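# Fetch the loaded cart, park it in the yellow bay, close door

## Task

Get the utility cart from the adjoining room and leave it parked in the yellow-taped bay. All four wheels must sit fully inside the tape, with none touching it. The cart's load must still be aboard, and nothing may overhang the cart's edges. Then close the sliding door completely. Slamming the door while opening or closing it fails the task, and so does the robot falling or ending up tilted. Anything that stays in place only because the robot is holding it at the end does not count.

## Robot and tools

ROBOT. TidyBot++ is a single mobile base, 0.54 m long, 0.50 m wide and 0.38 m tall, on four powered casters. It carries one seven-joint arm with a two-finger gripper. The shoulder sits 0.12 m ahead of the base centre and 0.68 m above the floor. base_camera (644x364) is fixed on the base and looks forward and down. wrist_camera (fisheye, 644x476) rides on the hand and looks along it. The arm begins folded with the hand pointing down. In that pose the wrist reaches about 0.08 m beyond the base front and the elbow is up to 1.15 m high. With the hand pointing down it can be lifted to about 0.94 m, and only close to the base.

FRAMES. In the base frame the origin is on the floor under the base centre, with x forward, y left and z up. hand_pose is reported in this frame as the midpoint between the finger pads. Its own z axis runs out along the fingers, and the pads close along its y axis. Closed fingertips reach about 20 mm beyond that point. The odometry frame is the base frame as it was at the scene's start. base_odometry counts wheel rotation, so wheel slip shows up as travel, and it drifts by a few cm and several degrees over many moves. Heading is positive to the left and runs from -3.142 to 3.142. base_tilt is in degrees, positive when the robot leans forward or right, with a fixed bias of about 1 degree.

execute_actions(actions, cameras). actions is a list with zero or one action. An empty list only returns state and images. An action may hold base, joints and speeds, and its motions start together.
- base takes exactly one key. These are relative offsets from where the base last reported itself, not poses. translate_m is metres along the current heading, forward positive, from -2 to 2. strafe_m is metres sideways, left positive, from -2 to 2. rotate_rad is radians on the spot, counter-clockwise from above positive, from -6.3 to 6.3.
- joints is a map of absolute targets by name. joint_1_rad, joint_3_rad, joint_5_rad and joint_7_rad accept any angle in radians and take the shorter way round, so send steps under half a turn. joint_2_rad is limited to ±2.249, joint_4_rad to ±2.579 and joint_6_rad to ±2.099. gripper_pos runs from 0 (open, about 85 mm between pads) to 1 (closed); the gap is roughly 85 x (1 - gripper_pos) mm. Done tolerances are 0.039 rad for joints 1-4, 0.056 rad for joints 5-7 and 0.03 for the gripper.
- Sign notes. joint_1 positive turns the arm clockwise seen from above, opposite to rotate_rad. With joint_1=0, joint_3=3.14 and joint_5=0, the arm lies in the x-z plane. Measured from vertical, with forward lean positive, the upper arm (0.42 m) is at j2, the forearm (0.31 m) at j2-j4 and the hand (0.31 m) at j2-j4-j6. The hand point's offset from the shoulder is the sum over segments of length·sin (forward) and length·cos (up). With the hand pointing down, joint_7 positive turns it counter-clockwise; at 1.57 the fingers open toward the robot's left and right.
- speeds lowers top speeds for this action only. translate_m and strafe_m take 0.05-0.5 m/s and rotate_rad takes 0.1-1.57 rad/s; the maxima are the defaults. Arm joints move at up to about 1.39 rad/s (1.22 for joints 5-7).
- A call is refused, and nothing moves, if it has an unknown key, an out-of-range value, or a base move needing over 8.667 s at its capped speed. An action ends after 15 s at most.
- cameras is a list of base_camera, wrist_camera or all. Leaving it out, null or all returns every camera; [] returns none.

wait(seconds, 0-10) sends nothing new and returns state and images. zoom_image(camera, region=[x0,y0,x1,y1]) gives a closer look at that camera's latest full image. Pixels count from the top-left, and the region is at most 504x504. read_manual(section="licences") returns only licence text. finished_scene(scene) ends the scene for good and reports success, so the goal must already hold and remain stable.

RESULTS. The pictures line lists image order. base_status and joint_status report done, off_target (stopped short and may still push), contact_stop or time_out (target dropped, holding in place), not_followed, and limit_stop_at_motor_heat. A "joint command not followed" line with a cause means self-collision blocked all arm targets, and they may be retried later. on_its_own lists motion that was not commanded. motor_effort is percent of maximum, with the action's peak in brackets; both are noisy and slightly biased. ARM HIT means a hard hit of the arm on the base or on itself. TORQUE FAULT freezes the arm and gripper for 10 s and skips the rest of the call, though the base keeps going. MOTOR HOT warns at 60 °C and OVER-TEMPERATURE FAULT appears at 75 °C, when the arm sags. If one call reports a stop, later calls in the same reply do not run. The simulation keeps running while you think, and the robot holds its last command meanwhile.

CAUTIONS. A joint or base you omit may still be driving toward an old target. A blocked base shoves until it times out and can still say done after falling short, so check with the cameras. Friction leaves joints slightly short. To correct, send last command + (wanted - read), but never do this toward the read angle while holding a load, since held weight makes the arm sag. The arm can tip the robot if it snags something at about 0.8 m or higher while the base drives on. Pushing or pulling sideways on a raised hand can lift wheels, and backing away rights a lean. Move the cart and the door with capped, gentle speeds: a slammed door, a fallen robot or spilled load fails the task. Now and then a loose object may get a brief nudge.

Each tool is called after "Request:" as name([rows], argument=value, ...), one row to a line, values as JSON.

## Session

I'll start by looking at the current state.

Request:
execute_actions(actions=[])

Scene clock: 0.00 s.
base_odometry: x=+0.000 y=+0.000 heading=+0.000 (m, m, rad; odometry frame)
base_tilt: forward=-0.2 right=+1.3 (deg)
base_status: not commanded
joint_positions: joint_1_rad=-0.009 joint_2_rad=-0.314 joint_3_rad=+3.096 joint_4_rad=-2.544 joint_5_rad=+0.041 joint_6_rad=-0.829 joint_7_rad=+1.518 gripper_pos=+0.000
joint_status: not commanded
motor_effort: joint_1_rad=+0 joint_2_rad=-2 joint_3_rad=+0 joint_4_rad=+15 joint_5_rad=+0 joint_6_rad=+1 joint_7_rad=+0 (%)
hand_pose: x=+0.2630 y=-0.0019 z=+0.5793 quat_wxyz=(+0.020, +0.999, +0.013, +0.042) (m; base frame)
pictures: base_camera, wrist_camera
Images, in order (width x height): base_camera 644x364, wrist_camera 644x476.

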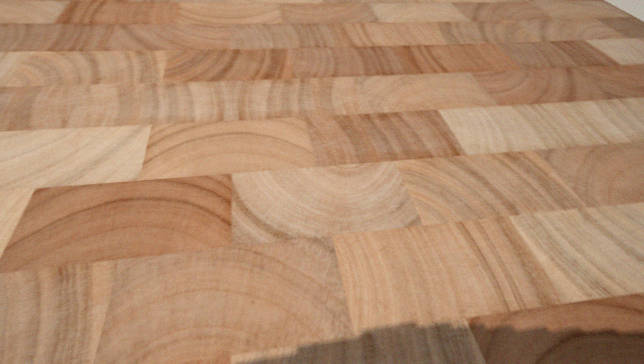

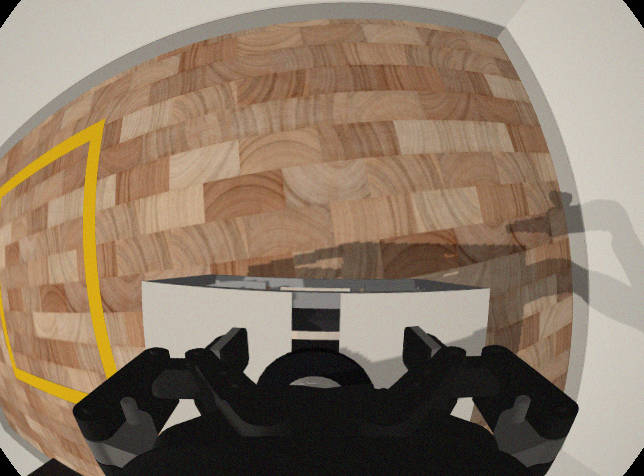

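Request:
execute_actions([
  {"joints": {"joint_1_rad": -1.57, "joint_2_rad": -0.5, "joint_3_rad": 3.14, "joint_4_rad": -1.5, "joint_5_rad": 0.0, "joint_6_rad": -0.95, "joint_7_rad": 1.57}},
], cameras=["wrist_camera"])

Scene clock: 14.33 s.
base_odometry: x=+0.000 y=+0.000 heading=+0.000 (m, m, rad; odometry frame)
base_tilt: forward=-0.2 right=+1.3 (deg)
base_status: not commanded
joint_positions: joint_1_rad=-1.556 joint_2_rad=-0.489 joint_3_rad=+3.126 joint_4_rad=-1.513 joint_5_rad=+0.032 joint_6_rad=-0.918 joint_7_rad=+1.541 gripper_pos=+0.000
joint_status: all done
motor_effort: joint_1_rad=+0(0) joint_2_rad=-2(6) joint_3_rad=+1(1) joint_4_rad=+20(21) joint_5_rad=+0(0) joint_6_rad=+9(9) joint_7_rad=+0(1) (%)
hand_pose: x=+0.1227 y=+0.3607 z=+1.1041 quat_wxyz=(-0.392, +0.590, +0.577, +0.407) (m; base frame)
pictures: wrist_camera
camera_calibration (this result's frames):
wrist_camera: T_world_to_cam=[[0.999519, -0.0306651, -0.00473188, -0.111369], [-0.0154325, -0.359016, -0.933204, 1.21827], [0.026918, 0.932827, -0.359317, 0.191864], [0, 0, 0, 1]] pos_world=[0.124952, 0.254987, 1.20531]
Images, in order (width x height): wrist_camera 644x476.

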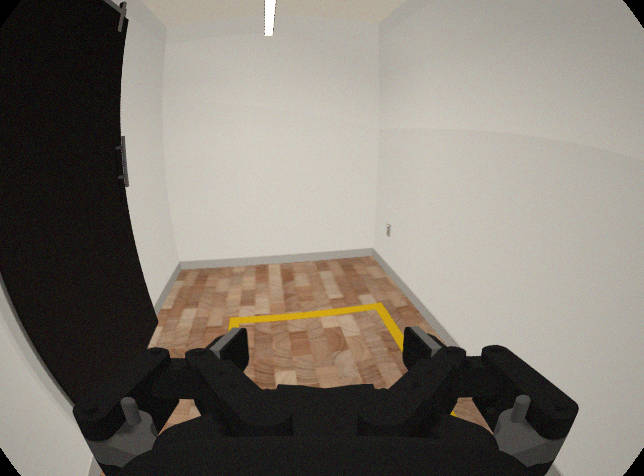

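Request:
execute_actions([
  {"joints": {"joint_1_rad": -2.7}},
], cameras=["wrist_camera"])

Scene clock: 21.47 s.
base_odometry: x=+0.000 y=+0.000 heading=+0.000 (m, m, rad; odometry frame)
base_tilt: forward=-0.1 right=+1.2 (deg)
base_status: not commanded
joint_positions: joint_1_rad=-2.686 joint_2_rad=-0.489 joint_3_rad=+3.128 joint_4_rad=-1.513 joint_5_rad=+0.031 joint_6_rad=-0.918 joint_7_rad=+1.541 gripper_pos=+0.000
joint_status: all done
motor_effort: joint_1_rad=+0(0) joint_2_rad=-2(2) joint_3_rad=+1(1) joint_4_rad=+20(21) joint_5_rad=+0(0) joint_6_rad=+9(9) joint_7_rad=+0(0) (%)
hand_pose: x=-0.2051 y=+0.1583 z=+1.1041 quat_wxyz=(-0.549, +0.191, +0.803, +0.134) (m; base frame)
pictures: wrist_camera
camera_calibration (this result's frames):
wrist_camera: T_world_to_cam=[[0.455878, 0.890018, -0.00656569, -0.0451204], [0.317061, -0.169287, -0.933174, 1.1787], [-0.831653, 0.423332, -0.359364, 0.29406], [0, 0, 0, 1]] pos_world=[-0.108594, 0.115211, 1.20531]
Images, in order (width x height): wrist_camera 644x476.

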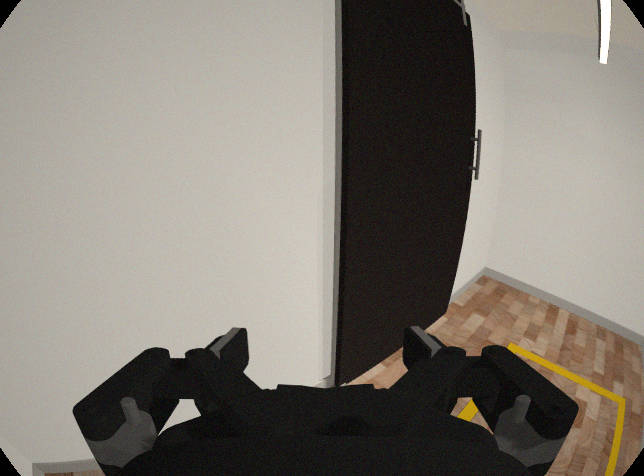

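Request:
execute_actions([
  {"joints": {"joint_1_rad": -2.7, "joint_6_rad": -0.2}},
], cameras=["wrist_camera"])

Scene clock: 67.53 s.
base_odometry: x=+0.000 y=+0.000 heading=+0.000 (m, m, rad; odometry frame)
base_tilt: forward=-0.1 right=+1.3 (deg)
base_status: not commanded
joint_positions: joint_1_rad=-2.686 joint_2_rad=-0.493 joint_3_rad=+3.128 joint_4_rad=-1.505 joint_5_rad=+0.031 joint_6_rad=-0.209 joint_7_rad=+1.541 gripper_pos=+0.000
joint_status: all done
motor_effort: joint_1_rad=+0(1) joint_2_rad=-1(2) joint_3_rad=+0(1) joint_4_rad=+20(22) joint_5_rad=+0(0) joint_6_rad=+9(11) joint_7_rad=+0(0) (%)
hand_pose: x=-0.2072 y=+0.1514 z=+1.3257 quat_wxyz=(-0.798, +0.126, +0.559, +0.184) (m; base frame)
pictures: wrist_camera
camera_calibration (this result's frames):
wrist_camera: T_world_to_cam=[[0.429901, 0.902858, -0.00564629, -0.0451423], [-0.313985, 0.143637, -0.9385, 1.21386], [-0.846521, 0.405235, 0.345234, -0.559565], [0, 0, 0, 1]] pos_world=[-0.0731417, 0.093157, 1.33213]
Images, in order (width x height): wrist_camera 644x476.

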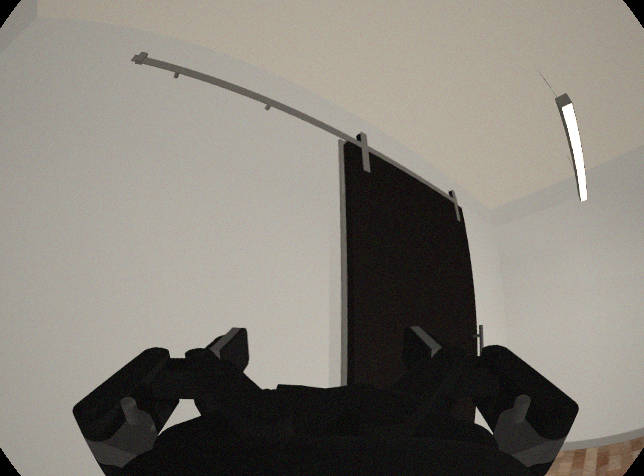

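Request:
execute_actions([
  {"base": {"rotate_rad": -2.978}, "joints": {"joint_1_rad": 0.0, "joint_2_rad": -0.6, "joint_3_rad": 3.14, "joint_4_rad": -2.0, "joint_5_rad": 0.0, "joint_6_rad": -0.17, "joint_7_rad": 1.57}},
])

Request:
execute_actions([
  {"base": {"strafe_m": -1.65}},
])

Scene clock: 109.27 s.
base_odometry: x=+0.000 y=+0.000 heading=-2.977 (m, m, rad; odometry frame)
base_tilt: forward=-0.2 right=+1.3 (deg)
base_status: done
joint_positions: joint_1_rad=-0.014 joint_2_rad=-0.585 joint_3_rad=+3.137 joint_4_rad=-1.984 joint_5_rad=+0.031 joint_6_rad=-0.202 joint_7_rad=+1.541 gripper_pos=+0.000
joint_status: all done
motor_effort: joint_1_rad=+0(2) joint_2_rad=-2(6) joint_3_rad=+0(2) joint_4_rad=+23(24) joint_5_rad=+0(0) joint_6_rad=+9(10) joint_7_rad=+0(1) (%)
hand_pose: x=+0.5076 y=+0.0070 z=+1.0770 quat_wxyz=(-0.003, +0.718, +0.005, +0.696) (m; base frame)
pictures: base_camera, wrist_camera
camera_calibration (this result's frames):
wrist_camera: T_world_to_cam=[[0.0126074, -0.999884, -0.00856642, 0.00482395], [-0.0280418, 0.00821019, -0.999573, 1.14721], [0.999527, 0.0128422, -0.027935, -0.342476], [0, 0, 0, 1]] pos_world=[0.374424, -0.00019724, 1.13719]
Images, in order (width x height): base_camera 644x364, wrist_camera 644x476.

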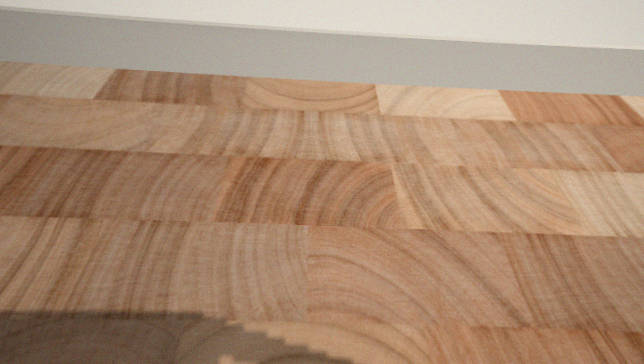

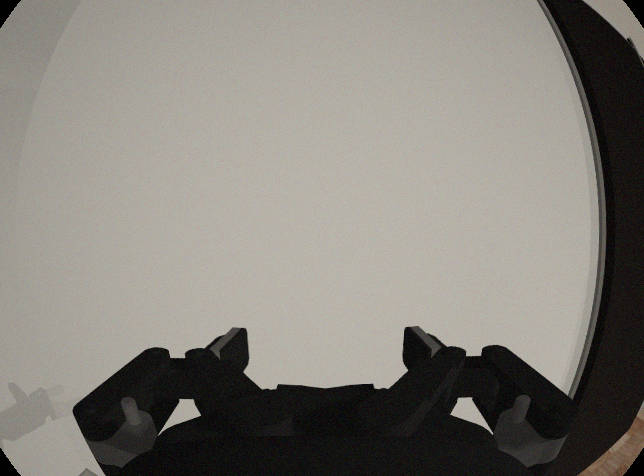

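Scene clock: 113.93 s.
base_odometry: x=-0.268 y=+1.628 heading=-2.978 (m, m, rad; odometry frame)
base_tilt: forward=-0.2 right=+1.2 (deg)
base_status: done
joint_positions: joint_1_rad=-0.013 joint_2_rad=-0.585 joint_3_rad=+3.138 joint_4_rad=-1.984 joint_5_rad=+0.031 joint_6_rad=-0.202 joint_7_rad=+1.541 gripper_pos=+0.000
joint_status: not commanded
motor_effort: joint_1_rad=+0(0) joint_2_rad=-1(2) joint_3_rad=+0(3) joint_4_rad=+23(24) joint_5_rad=-1(0) joint_6_rad=+10(10) joint_7_rad=+1(0) (%)
hand_pose: x=+0.5074 y=+0.0063 z=+1.0773 quat_wxyz=(-0.002, +0.717, +0.005, +0.697) (m; base frame)
pictures: base_camera, wrist_camera
camera_calibration (this result's frames):
wrist_camera: T_world_to_cam=[[0.0111796, -0.999898, -0.00890305, 0.0052205], [-0.0270624, 0.00859779, -0.999597, 1.14707], [0.999571, 0.011416, -0.0269635, -0.343314], [0, 0, 0, 1]] pos_world=[0.374151, -0.000723032, 1.1374]
Images, in order (width x height): base_camera 644x364, wrist_camera 644x476.

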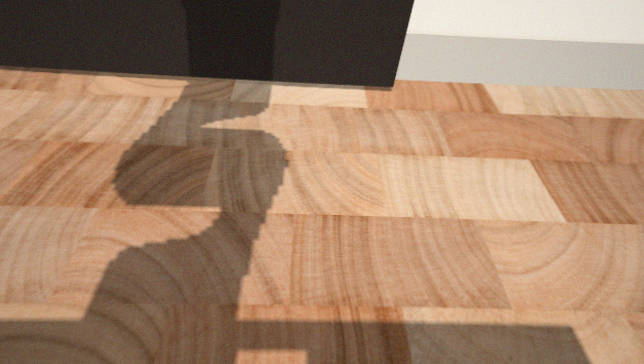

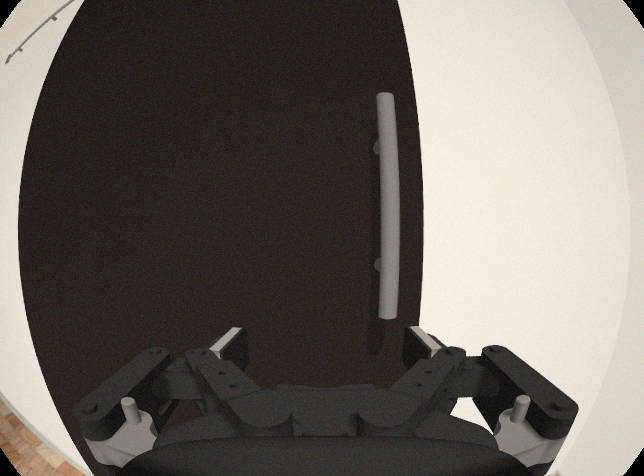

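Request:
execute_actions([
  {"base": {"strafe_m": -0.085}, "joints": {"joint_4_rad": -1.87, "joint_6_rad": -0.31}},
])

Request:
execute_actions([
  {"base": {"translate_m": 0.12}, "speeds": {"translate_m": 0.2}},
])

Scene clock: 132.67 s.
base_odometry: x=-0.282 y=+1.712 heading=-2.979 (m, m, rad; odometry frame)
base_tilt: forward=-0.3 right=+1.4 (deg)
base_status: done
joint_positions: joint_1_rad=-0.013 joint_2_rad=-0.590 joint_3_rad=+3.141 joint_4_rad=-1.878 joint_5_rad=+0.031 joint_6_rad=-0.278 joint_7_rad=+1.541 gripper_pos=+0.000
joint_status: all done
motor_effort: joint_1_rad=+0(1) joint_2_rad=-1(2) joint_3_rad=+0(2) joint_4_rad=+23(24) joint_5_rad=-1(0) joint_6_rad=+9(10) joint_7_rad=+0(1) (%)
hand_pose: x=+0.4979 y=+0.0037 z=+1.1207 quat_wxyz=(-0.001, +0.705, +0.002, +0.709) (m; base frame)
pictures: base_camera, wrist_camera
camera_calibration (this result's frames):
wrist_camera: T_world_to_cam=[[0.00634518, -0.999915, -0.0114089, 0.0082654], [0.00712954, 0.011454, -0.999909, 1.1735], [0.999954, 0.00626326, 0.00720162, -0.371143], [0, 0, 0, 1]] pos_world=[0.362707, -0.00285209, 1.17617]
Images, in order (width x height): base_camera 644x364, wrist_camera 644x476.

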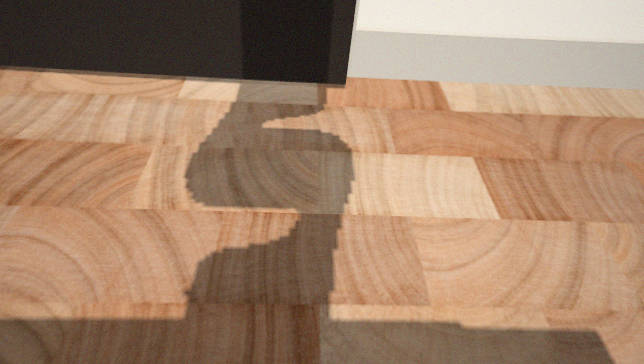

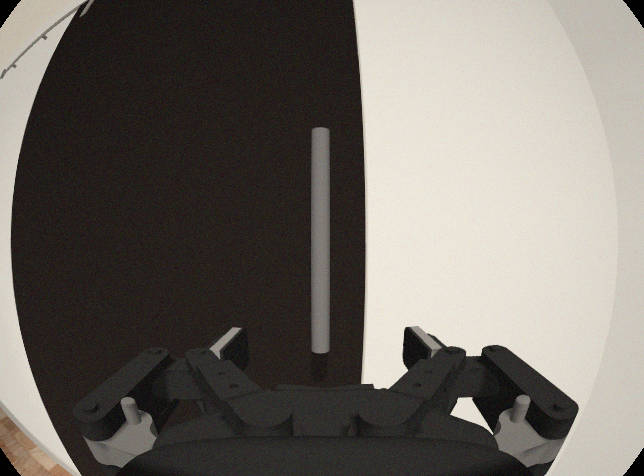

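Scene clock: 134.03 s.
base_odometry: x=-0.401 y=+1.693 heading=-2.979 (m, m, rad; odometry frame)
base_tilt: forward=-0.2 right=+1.3 (deg)
base_status: done
joint_positions: joint_1_rad=-0.012 joint_2_rad=-0.598 joint_3_rad=+3.141 joint_4_rad=-1.878 joint_5_rad=+0.031 joint_6_rad=-0.281 joint_7_rad=+1.541 gripper_pos=+0.000
joint_status: not commanded
motor_effort: joint_1_rad=+0(1) joint_2_rad=+0(4) joint_3_rad=+0(2) joint_4_rad=+22(24) joint_5_rad=-1(0) joint_6_rad=+9(9) joint_7_rad=+0(1) (%)
hand_pose: x=+0.4946 y=+0.0035 z=+1.1229 quat_wxyz=(-0.001, +0.704, +0.002, +0.711) (m; base frame)
pictures: base_camera, wrist_camera
camera_calibration (this result's frames):
wrist_camera: T_world_to_cam=[[0.00607255, -0.999916, -0.0114622, 0.0083431], [0.0124822, 0.0115373, -0.999856, 1.17302], [0.999904, 0.0059286, 0.0125512, -0.373825], [0, 0, 0, 1]] pos_world=[0.359096, -0.00297476, 1.17763]
Images, in order (width x height): base_camera 644x364, wrist_camera 644x476.

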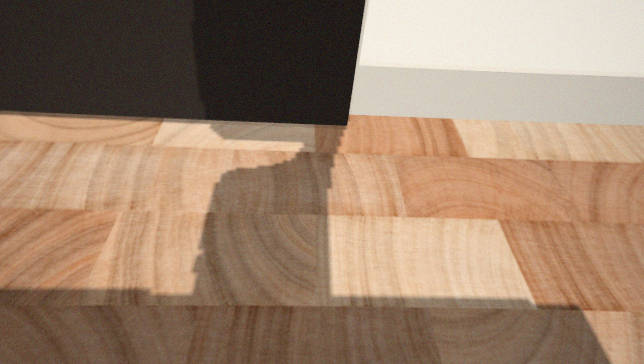

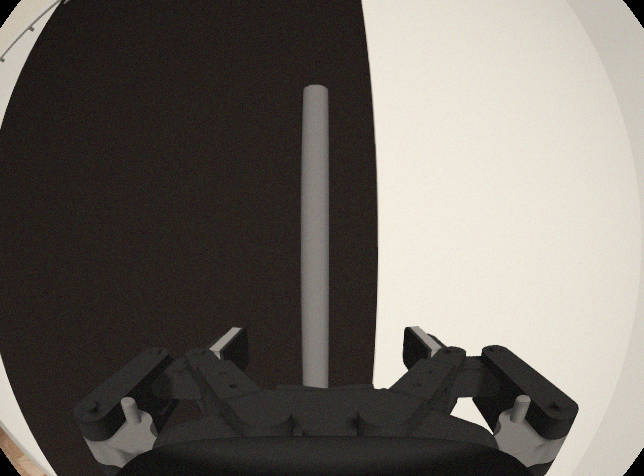

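Request:
execute_actions([
  {"base": {"translate_m": 0.115}, "speeds": {"translate_m": 0.15}},
])

Scene clock: 144.00 s.
base_odometry: x=-0.514 y=+1.675 heading=-2.979 (m, m, rad; odometry frame)
base_tilt: forward=-0.1 right=+1.3 (deg)
base_status: done
joint_positions: joint_1_rad=-0.012 joint_2_rad=-0.598 joint_3_rad=+3.141 joint_4_rad=-1.878 joint_5_rad=+0.031 joint_6_rad=-0.281 joint_7_rad=+1.541 gripper_pos=+0.000
joint_status: not commanded
motor_effort: joint_1_rad=+0(0) joint_2_rad=+0(3) joint_3_rad=+1(1) joint_4_rad=+23(23) joint_5_rad=-1(0) joint_6_rad=+9(10) joint_7_rad=+0(0) (%)
hand_pose: x=+0.4945 y=+0.0035 z=+1.1228 quat_wxyz=(-0.001, +0.704, +0.002, +0.711) (m; base frame)
pictures: base_camera, wrist_camera
camera_calibration (this result's frames):
wrist_camera: T_world_to_cam=[[0.00604869, -0.999916, -0.0114664, 0.00835149], [0.0121936, 0.0115395, -0.999859, 1.1731], [0.999907, 0.00590802, 0.0122623, -0.373338], [0, 0, 0, 1]] pos_world=[0.358948, -0.00298061, 1.17761]
Images, in order (width x height): base_camera 644x364, wrist_camera 644x476.

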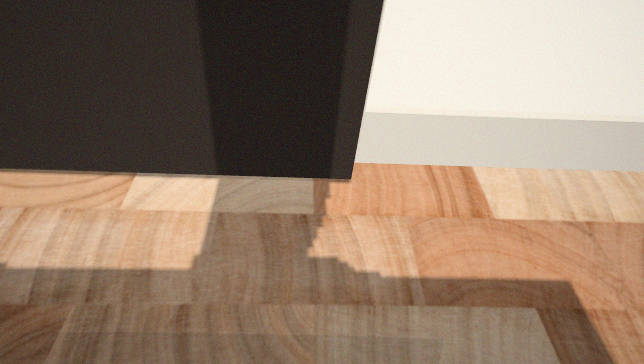

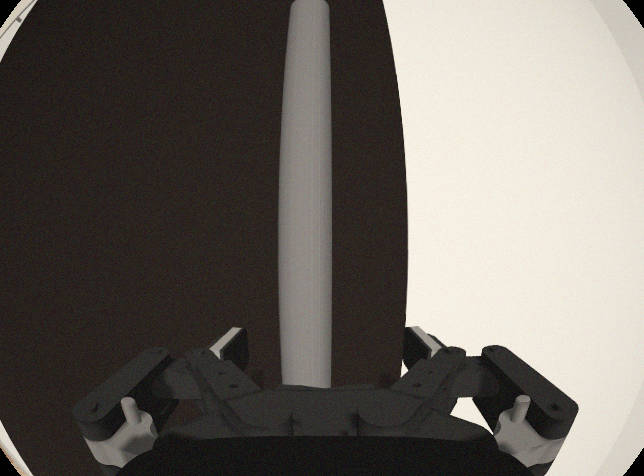

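Request:
execute_actions([
  {"joints": {"gripper_pos": 1.0}},
], cameras=["wrist_camera"])

Scene clock: 165.00 s.
base_odometry: x=-0.514 y=+1.675 heading=-2.979 (m, m, rad; odometry frame)
base_tilt: forward=-0.2 right=+1.3 (deg)
base_status: not commanded
joint_positions: joint_1_rad=-0.011 joint_2_rad=-0.600 joint_3_rad=+3.126 joint_4_rad=-1.878 joint_5_rad=+0.018 joint_6_rad=-0.283 joint_7_rad=+1.542 gripper_pos=+0.751
joint_status: gripper_pos off_target (ended at +0.751, target +1.000)
motor_effort: joint_1_rad=+5(7) joint_2_rad=+0(2) joint_3_rad=+7(8) joint_4_rad=+22(24) joint_5_rad=+2(2) joint_6_rad=+9(11) joint_7_rad=+0(1) (%)
hand_pose: x=+0.4934 y=+0.0126 z=+1.1229 quat_wxyz=(-0.008, +0.704, +0.006, +0.711) (m; base frame)
pictures: wrist_camera
camera_calibration (this result's frames):
wrist_camera: T_world_to_cam=[[0.0212158, -0.999662, -0.0150081, 0.013969], [0.0121681, 0.0152686, -0.999809, 1.17302], [0.999701, 0.0210291, 0.012488, -0.372627], [0, 0, 0, 1]] pos_world=[0.357946, 0.00389003, 1.17765]
Images, in order (width x height): wrist_camera 644x476.

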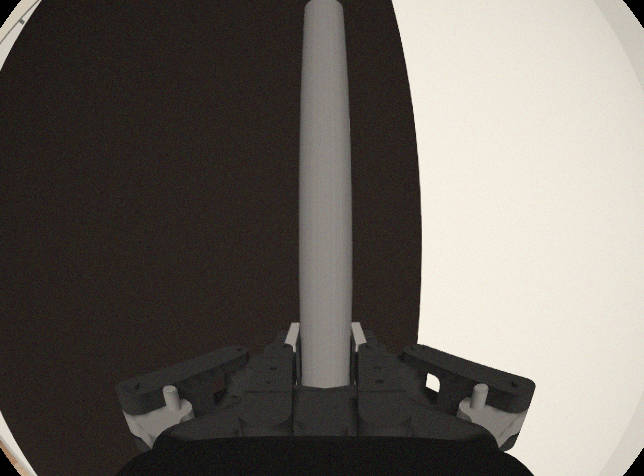

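Request:
execute_actions([
  {"base": {"strafe_m": 0.25}, "speeds": {"strafe_m": 0.1}},
])

Scene clock: 171.73 s.
base_odometry: x=-0.474 y=+1.428 heading=-2.979 (m, m, rad; odometry frame)
base_tilt: forward=-0.1 right=+1.3 (deg)
base_status: done
joint_positions: joint_1_rad=+0.032 joint_2_rad=-0.610 joint_3_rad=+3.170 joint_4_rad=-1.877 joint_5_rad=+0.018 joint_6_rad=-0.298 joint_7_rad=+1.557 gripper_pos=+0.751
joint_status: not commanded
motor_effort: joint_1_rad=-4(10) joint_2_rad=+4(5) joint_3_rad=-4(14) joint_4_rad=+25(25) joint_5_rad=+0(6) joint_6_rad=+12(13) joint_7_rad=+2(3) (%)
hand_pose: x=+0.4884 y=-0.0281 z=+1.1226 quat_wxyz=(+0.017, +0.705, -0.026, +0.709) (m; base frame)
pictures: base_camera, wrist_camera
camera_calibration (this result's frames):
wrist_camera: T_world_to_cam=[[-0.0585706, -0.997955, -0.0255986, 0.0243157], [0.00973258, 0.0250706, -0.999638, 1.17468], [0.998236, -0.0587985, 0.00824427, -0.363588], [0, 0, 0, 1]] pos_world=[0.352938, -0.0265623, 1.17787]
Images, in order (width x height): base_camera 644x364, wrist_camera 644x476.

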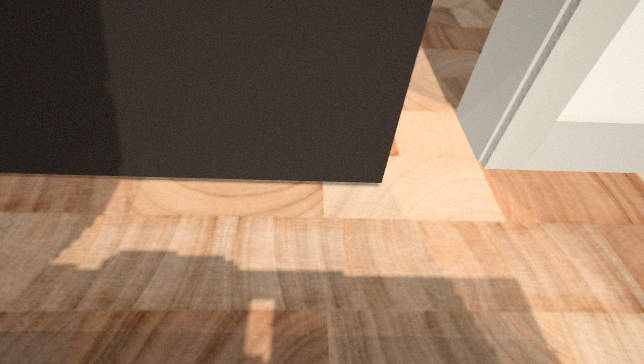

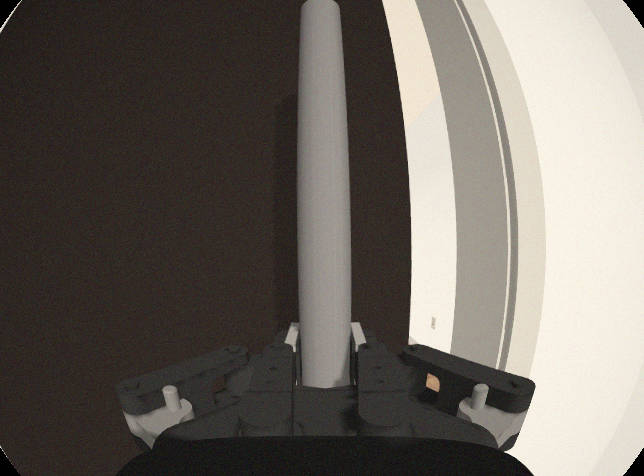

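Request:
execute_actions([
  {"base": {"strafe_m": 0.6}, "speeds": {"strafe_m": 0.2}},
])

Scene clock: 186.90 s.
base_odometry: x=-0.377 y=+0.835 heading=-2.979 (m, m, rad; odometry frame)
base_tilt: forward=-0.2 right=+1.3 (deg)
base_status: done
joint_positions: joint_1_rad=+0.034 joint_2_rad=-0.640 joint_3_rad=+3.170 joint_4_rad=-1.881 joint_5_rad=+0.026 joint_6_rad=-0.325 joint_7_rad=+1.561 gripper_pos=+0.751
joint_status: not commanded
motor_effort: joint_1_rad=-4(16) joint_2_rad=+11(11) joint_3_rad=-4(22) joint_4_rad=+28(28) joint_5_rad=-1(9) joint_6_rad=+17(17) joint_7_rad=+1(3) (%)
hand_pose: x=+0.4756 y=-0.0290 z=+1.1228 quat_wxyz=(+0.023, +0.705, -0.024, +0.708) (m; base frame)
pictures: base_camera, wrist_camera
camera_calibration (this result's frames):
wrist_camera: T_world_to_cam=[[-0.0633486, -0.997898, -0.0136357, 0.0114751], [0.00807638, 0.0131501, -0.999881, 1.17572], [0.997959, -0.0634512, 0.00722636, -0.349755], [0, 0, 0, 1]] pos_world=[0.340272, -0.0262023, 1.17827]
Images, in order (width x height): base_camera 644x364, wrist_camera 644x476.

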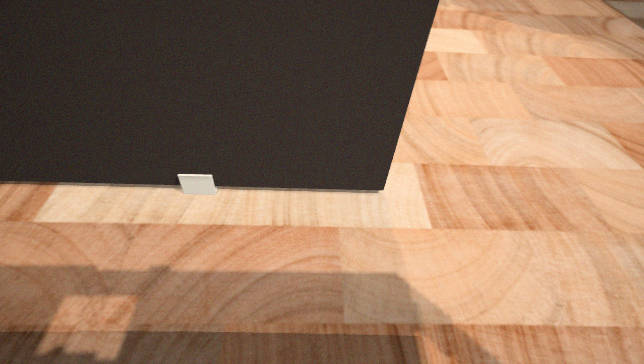

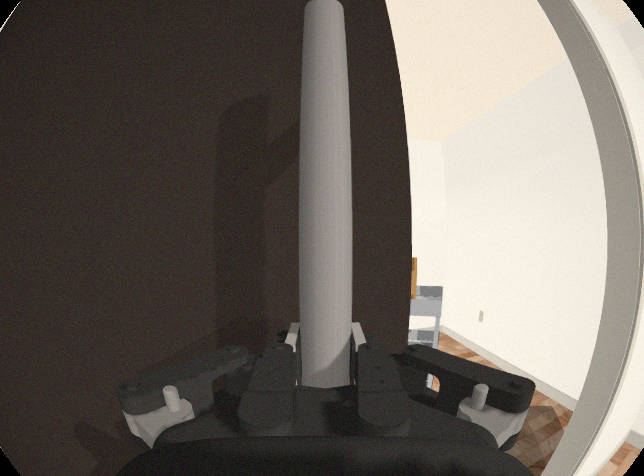

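Request:
execute_actions([
  {"base": {"strafe_m": 0.12}, "speeds": {"strafe_m": 0.07}},
])

Scene clock: 199.27 s.
base_odometry: x=-0.358 y=+0.717 heading=-2.980 (m, m, rad; odometry frame)
base_tilt: forward=-0.2 right=+1.2 (deg)
base_status: done
joint_positions: joint_1_rad=+0.047 joint_2_rad=-0.642 joint_3_rad=+3.194 joint_4_rad=-1.880 joint_5_rad=+0.026 joint_6_rad=-0.326 joint_7_rad=+1.562 gripper_pos=+0.751
joint_status: not commanded
motor_effort: joint_1_rad=-8(12) joint_2_rad=+11(13) joint_3_rad=-10(16) joint_4_rad=+28(28) joint_5_rad=-4(8) joint_6_rad=+16(17) joint_7_rad=+0(3) (%)
hand_pose: x=+0.4737 y=-0.0467 z=+1.1230 quat_wxyz=(+0.029, +0.704, -0.040, +0.708) (m; base frame)
pictures: base_camera, wrist_camera
camera_calibration (this result's frames):
wrist_camera: T_world_to_cam=[[-0.0953268, -0.995061, -0.0276725, 0.0247025], [0.00980681, 0.0268589, -0.999591, 1.17568], [0.995398, -0.0955592, 0.007198, -0.349184], [0, 0, 0, 1]] pos_world=[0.338402, -0.0403647, 1.17839]
Images, in order (width x height): base_camera 644x364, wrist_camera 644x476.

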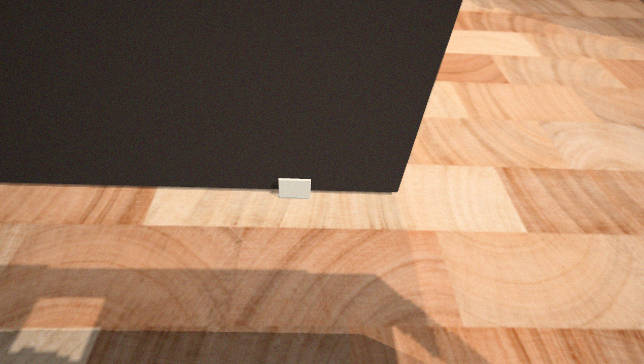

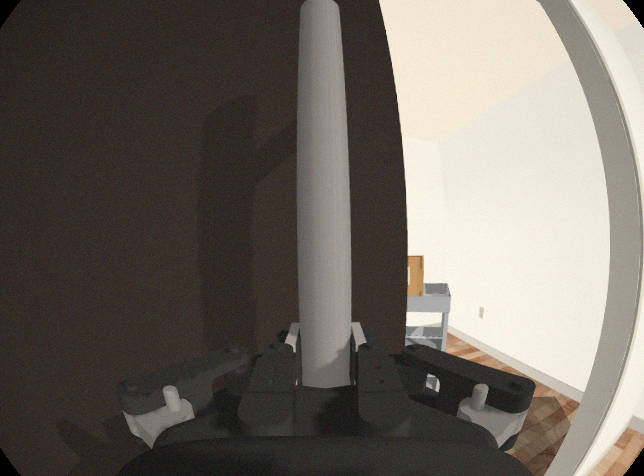

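Request:
execute_actions([
  {"base": {"strafe_m": 0.05}, "speeds": {"strafe_m": 0.05}},
])

Scene clock: 204.23 s.
base_odometry: x=-0.350 y=+0.668 heading=-2.980 (m, m, rad; odometry frame)
base_tilt: forward=-0.2 right=+1.3 (deg)
base_status: done
joint_positions: joint_1_rad=+0.052 joint_2_rad=-0.643 joint_3_rad=+3.200 joint_4_rad=-1.881 joint_5_rad=+0.026 joint_6_rad=-0.327 joint_7_rad=+1.562 gripper_pos=+0.751
joint_status: not commanded
motor_effort: joint_1_rad=-7(13) joint_2_rad=+10(12) joint_3_rad=-10(17) joint_4_rad=+27(29) joint_5_rad=-5(8) joint_6_rad=+15(17) joint_7_rad=+0(2) (%)
hand_pose: x=+0.4726 y=-0.0518 z=+1.1231 quat_wxyz=(+0.031, +0.704, -0.045, +0.708) (m; base frame)
pictures: base_camera, wrist_camera
camera_calibration (this result's frames):
wrist_camera: T_world_to_cam=[[-0.104851, -0.993989, -0.0314914, 0.0284449], [0.0106847, 0.0305381, -0.999476, 1.17551], [0.994431, -0.105133, 0.00741848, -0.348872], [0, 0, 0, 1]] pos_world=[0.337351, -0.0443018, 1.17838]
Images, in order (width x height): base_camera 644x364, wrist_camera 644x476.

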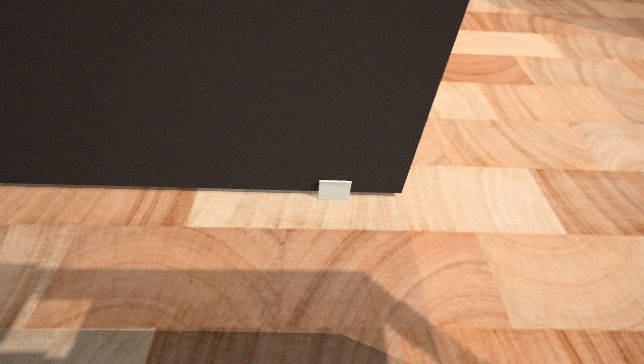

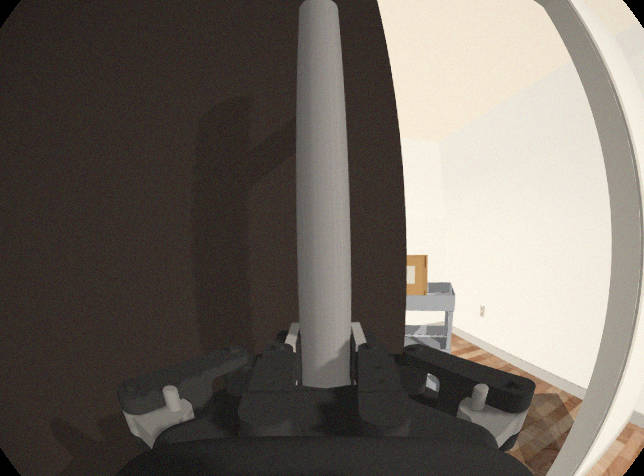

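Request:
execute_actions([
  {"base": {"strafe_m": -0.05}, "speeds": {"strafe_m": 0.1}, "joints": {"gripper_pos": 0.0}},
])

Scene clock: 210.60 s.
base_odometry: x=-0.358 y=+0.717 heading=-2.980 (m, m, rad; odometry frame)
base_tilt: forward=-0.1 right=+1.3 (deg)
base_status: done
joint_positions: joint_1_rad=+0.009 joint_2_rad=-0.595 joint_3_rad=+3.143 joint_4_rad=-1.870 joint_5_rad=+0.026 joint_6_rad=-0.327 joint_7_rad=+1.562 gripper_pos=+0.000
joint_status: all done
motor_effort: joint_1_rad=+0(8) joint_2_rad=+0(11) joint_3_rad=+1(11) joint_4_rad=+23(28) joint_5_rad=+0(5) joint_6_rad=+9(17) joint_7_rad=+0(2) (%)
hand_pose: x=+0.4950 y=-0.0054 z=+1.1122 quat_wxyz=(+0.012, +0.718, -0.001, +0.696) (m; base frame)
pictures: base_camera, wrist_camera
camera_calibration (this result's frames):
wrist_camera: T_world_to_cam=[[-0.016424, -0.999861, 0.00285308, -0.00550161], [-0.0290591, -0.00237493, -0.999575, 1.18259], [0.999443, -0.0164999, -0.0290161, -0.327708], [0, 0, 0, 1]] pos_world=[0.3618, -0.00809944, 1.1726]
Images, in order (width x height): base_camera 644x364, wrist_camera 644x476.

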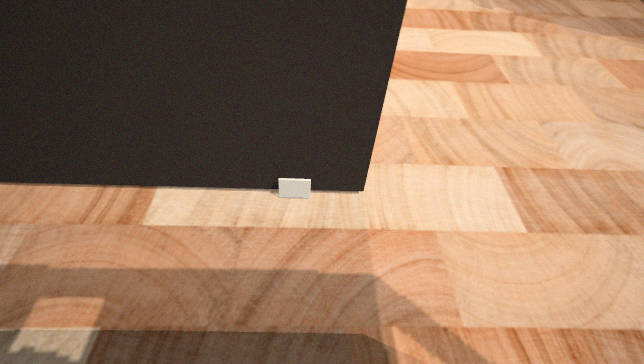

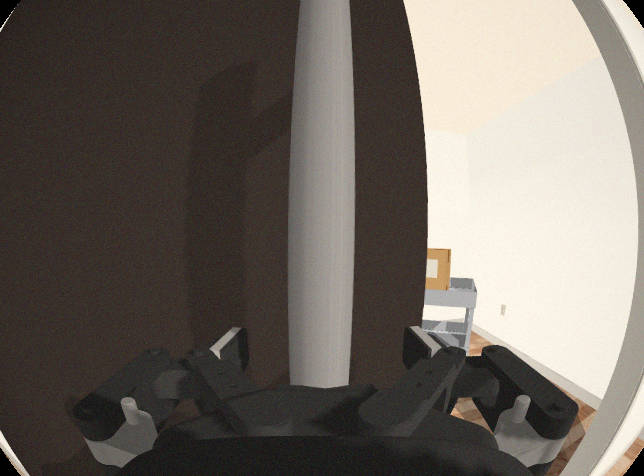

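Request:
execute_actions([
  {"base": {"translate_m": -0.12}},
], cameras=[])

Request:
execute_actions([
  {"base": {"strafe_m": -0.51}, "joints": {"joint_6_rad": -0.65}},
])

Scene clock: 215.30 s.
base_odometry: x=-0.239 y=+0.736 heading=-2.980 (m, m, rad; odometry frame)
base_tilt: forward=-0.2 right=+1.3 (deg)
base_status: done
joint_positions: joint_1_rad=+0.009 joint_2_rad=-0.605 joint_3_rad=+3.143 joint_4_rad=-1.870 joint_5_rad=+0.026 joint_6_rad=-0.327 joint_7_rad=+1.562 gripper_pos=+0.000
joint_status: not commanded
motor_effort: joint_1_rad=+0(0) joint_2_rad=+0(5) joint_3_rad=+0(1) joint_4_rad=+23(25) joint_5_rad=+0(0) joint_6_rad=+9(10) joint_7_rad=+0(1) (%)
hand_pose: x=+0.4907 y=-0.0054 z=+1.1159 quat_wxyz=(+0.012, +0.715, -0.001, +0.699) (m; base frame)
pictures: none
No camera images: the call's "cameras" was empty. Leave "cameras" out to get every camera's image.

Scene clock: 217.67 s.
base_odometry: x=-0.321 y=+1.240 heading=-2.980 (m, m, rad; odometry frame)
base_tilt: forward=-0.2 right=+1.3 (deg)
base_status: done
joint_positions: joint_1_rad=+0.009 joint_2_rad=-0.604 joint_3_rad=+3.144 joint_4_rad=-1.874 joint_5_rad=+0.026 joint_6_rad=-0.642 joint_7_rad=+1.562 gripper_pos=+0.000
joint_status: all done
motor_effort: joint_1_rad=-1(0) joint_2_rad=+0(0) joint_3_rad=+0(2) joint_4_rad=+22(25) joint_5_rad=+0(1) joint_6_rad=+9(11) joint_7_rad=+0(0) (%)
hand_pose: x=+0.4734 y=-0.0076 z=+1.0171 quat_wxyz=(+0.012, +0.817, -0.004, +0.577) (m; base frame)
pictures: base_camera, wrist_camera
camera_calibration (this result's frames):
wrist_camera: T_world_to_cam=[[-0.0235198, -0.999718, 0.00315265, -0.00473612], [-0.332201, 0.00484108, -0.943196, 1.17319], [0.942915, -0.0232311, -0.332221, 0.0262007], [0, 0, 0, 1]] pos_world=[0.364919, -0.00980563, 1.11527]
Images, in order (width x height): base_camera 644x364, wrist_camera 644x476.

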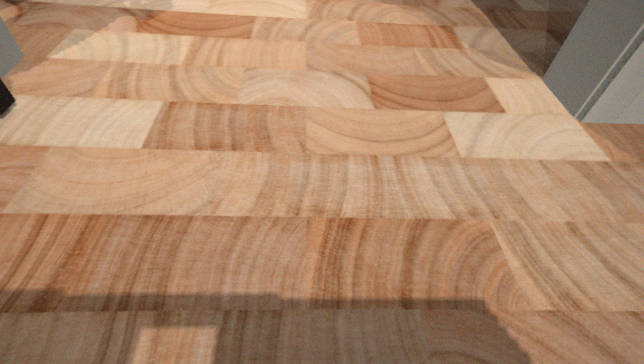

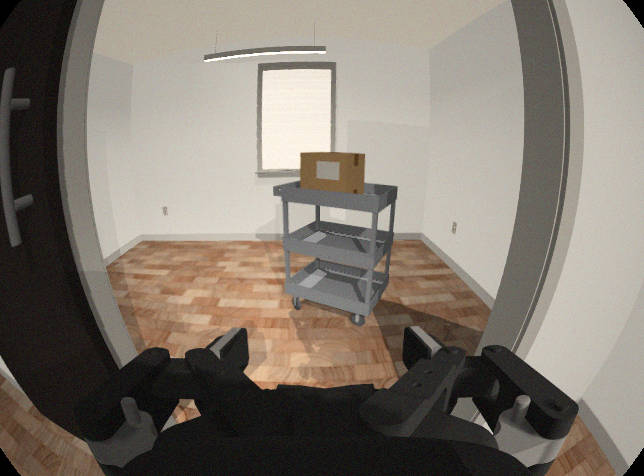

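Request:
zoom_image(camera="wrist_camera", region=[240, 130, 440, 340])

Region (240, 130, 440, 340) of wrist_camera's 644x476 image, scaled by 2.400; it fills the left 480 columns of this view, and the rest is white.

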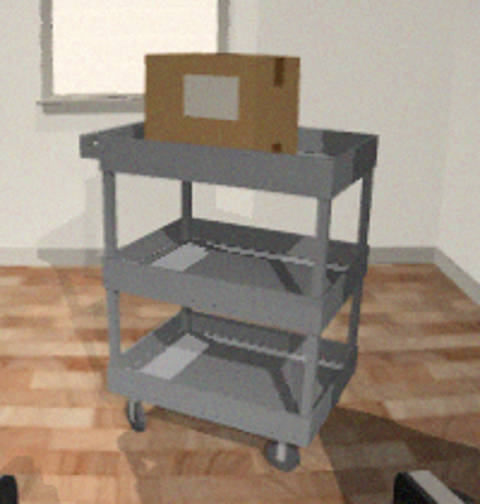

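Request:
execute_actions([
  {"base": {"translate_m": 1.2}, "joints": {"joint_2_rad": -0.6, "joint_4_rad": -1.6, "joint_6_rad": -1.3}},
])

Scene clock: 268.43 s.
base_odometry: x=-1.506 y=+1.048 heading=-2.980 (m, m, rad; odometry frame)
base_tilt: forward=-0.2 right=+1.3 (deg)
base_status: done
joint_positions: joint_1_rad=+0.009 joint_2_rad=-0.599 joint_3_rad=+3.144 joint_4_rad=-1.611 joint_5_rad=+0.026 joint_6_rad=-1.276 joint_7_rad=+1.562 gripper_pos=+0.000
joint_status: all done
motor_effort: joint_1_rad=+0(1) joint_2_rad=+3(6) joint_3_rad=+0(1) joint_4_rad=+19(23) joint_5_rad=+0(0) joint_6_rad=+7(8) joint_7_rad=+0(0) (%)
hand_pose: x=+0.3827 y=-0.0096 z=+0.9913 quat_wxyz=(+0.013, +0.910, -0.011, +0.414) (m; base frame)
pictures: base_camera, wrist_camera
camera_calibration (this result's frames):
wrist_camera: T_world_to_cam=[[-0.036923, -0.999311, 0.00375822, -0.00421355], [-0.655206, 0.0213689, -0.755148, 1.05601], [0.754548, -0.0303448, -0.655543, 0.495678], [0, 0, 0, 1]] pos_world=[0.317738, -0.0117353, 1.1224]
Images, in order (width x height): base_camera 644x364, wrist_camera 644x476.

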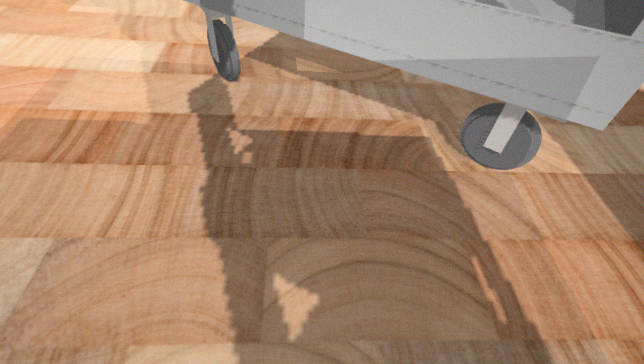

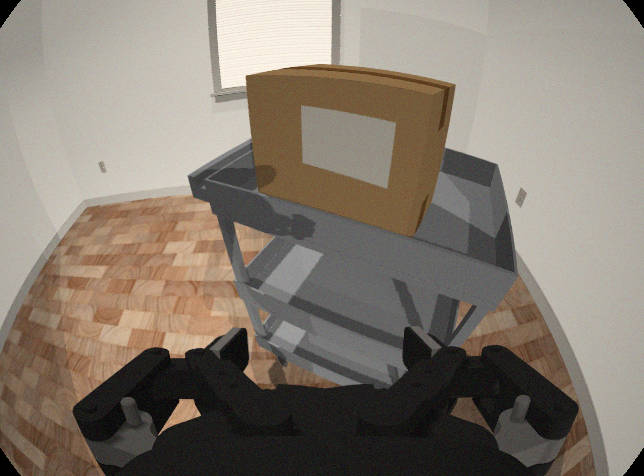

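Request:
execute_actions([
  {"base": {"strafe_m": 0.66}},
], cameras=["wrist_camera"])

Request:
execute_actions([
  {"base": {"translate_m": 1.55}, "joints": {"joint_1_rad": 1.2}},
])

Scene clock: 391.10 s.
base_odometry: x=-1.400 y=+0.396 heading=-2.981 (m, m, rad; odometry frame)
base_tilt: forward=-0.1 right=+1.3 (deg)
base_status: done
joint_positions: joint_1_rad=+0.009 joint_2_rad=-0.599 joint_3_rad=+3.143 joint_4_rad=-1.611 joint_5_rad=+0.026 joint_6_rad=-1.276 joint_7_rad=+1.562 gripper_pos=+0.000
joint_status: not commanded
motor_effort: joint_1_rad=+0(1) joint_2_rad=+3(3) joint_3_rad=+1(2) joint_4_rad=+19(20) joint_5_rad=+0(0) joint_6_rad=+7(7) joint_7_rad=+0(0) (%)
hand_pose: x=+0.3827 y=-0.0091 z=+0.9914 quat_wxyz=(+0.013, +0.910, -0.010, +0.414) (m; base frame)
pictures: wrist_camera
camera_calibration (this result's frames):
wrist_camera: T_world_to_cam=[[-0.0359053, -0.999348, 0.00375263, -0.00409377], [-0.655097, 0.0207007, -0.755261, 1.05613], [0.754691, -0.0295762, -0.655414, 0.495562], [0, 0, 0, 1]] pos_world=[0.317728, -0.011297, 1.12247]
Images, in order (width x height): wrist_camera 644x476.

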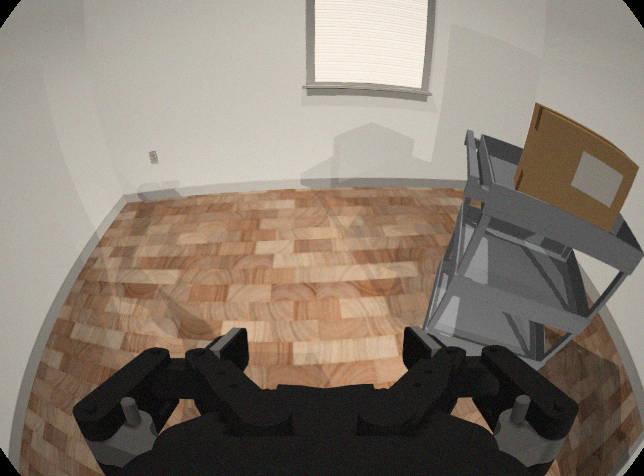

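Scene clock: 395.53 s.
base_odometry: x=-2.930 y=+0.147 heading=-2.981 (m, m, rad; odometry frame)
base_tilt: forward=-0.3 right=+1.3 (deg)
base_status: done
joint_positions: joint_1_rad=+1.186 joint_2_rad=-0.602 joint_3_rad=+3.143 joint_4_rad=-1.610 joint_5_rad=+0.025 joint_6_rad=-1.276 joint_7_rad=+1.562 gripper_pos=+0.000
joint_status: all done
motor_effort: joint_1_rad=+1(1) joint_2_rad=+2(6) joint_3_rad=+1(2) joint_4_rad=+19(20) joint_5_rad=+0(1) joint_6_rad=+7(8) joint_7_rad=+1(0) (%)
hand_pose: x=+0.2116 y=-0.2463 z=+0.9924 quat_wxyz=(+0.241, +0.751, -0.514, +0.338) (m; base frame)
pictures: base_camera, wrist_camera
camera_calibration (this result's frames):
wrist_camera: T_world_to_cam=[[-0.936684, -0.350158, 0.00355298, 0.103386], [-0.231163, 0.610684, -0.757383, 1.00744], [0.263034, -0.710249, -0.652962, 0.552329], [0, 0, 0, 1]] pos_world=[0.184441, -0.186732, 1.1233]
Images, in order (width x height): base_camera 644x364, wrist_camera 644x476.

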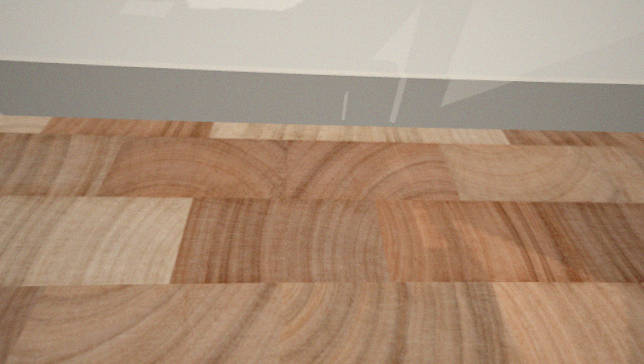

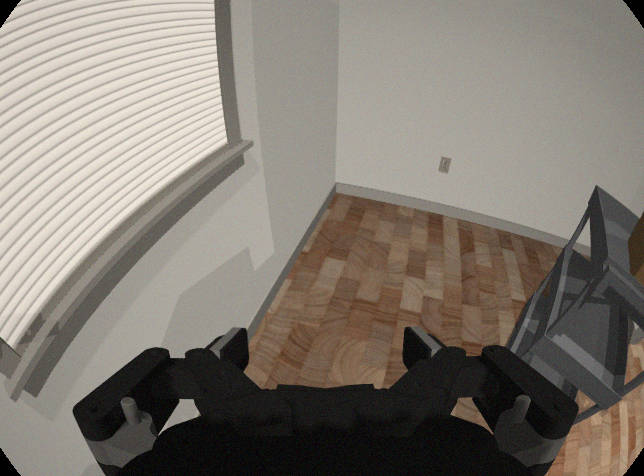

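Request:
execute_actions([
  {"base": {"rotate_rad": -3.10}, "joints": {"joint_1_rad": -0.3, "joint_2_rad": -0.3, "joint_4_rad": -1.2, "joint_6_rad": -1.75}},
])

Scene clock: 416.53 s.
base_odometry: x=-2.930 y=+0.147 heading=+0.204 (m, m, rad; odometry frame)
base_tilt: forward=-0.2 right=+1.2 (deg)
base_status: done
joint_positions: joint_1_rad=-0.284 joint_2_rad=-0.311 joint_3_rad=+3.143 joint_4_rad=-1.217 joint_5_rad=+0.025 joint_6_rad=-1.718 joint_7_rad=+1.562 gripper_pos=+0.000
joint_status: all done
motor_effort: joint_1_rad=+0(0) joint_2_rad=-5(5) joint_3_rad=+0(1) joint_4_rad=+17(19) joint_5_rad=+0(0) joint_6_rad=+5(7) joint_7_rad=+0(0) (%)
hand_pose: x=+0.3826 y=+0.0699 z=+1.0058 quat_wxyz=(-0.026, +0.958, +0.127, +0.255) (m; base frame)
pictures: base_camera, wrist_camera
camera_calibration (this result's frames):
wrist_camera: T_world_to_cam=[[0.247298, -0.968911, 0.00744068, -0.0394256], [-0.839861, -0.218177, -0.497024, 0.892982], [0.483195, 0.116664, -0.867705, 0.814554], [0, 0, 0, 1]] pos_world=[0.366141, 0.0615992, 1.15092]
Images, in order (width x height): base_camera 644x364, wrist_camera 644x476.

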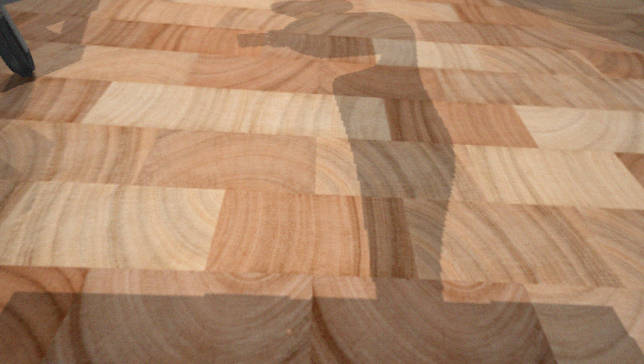

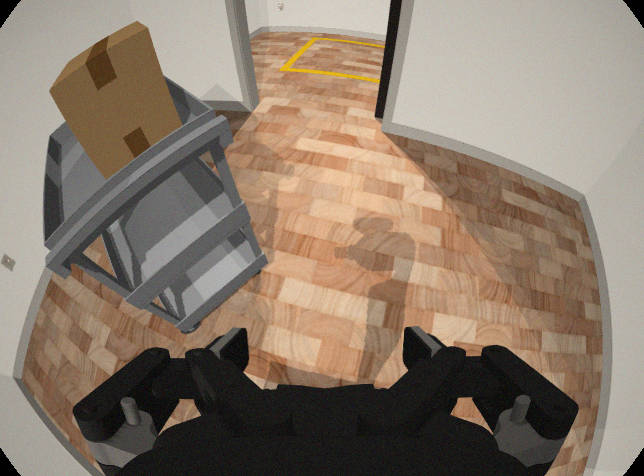

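Request:
zoom_image(camera="wrist_camera", region=[30, 70, 280, 340])

Region (30, 70, 280, 340) of wrist_camera's 644x476 image, scaled by 1.867; it fills the left 467 columns of this view, and the rest is white.

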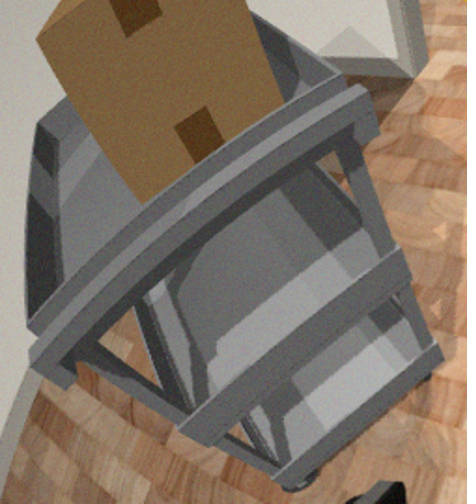

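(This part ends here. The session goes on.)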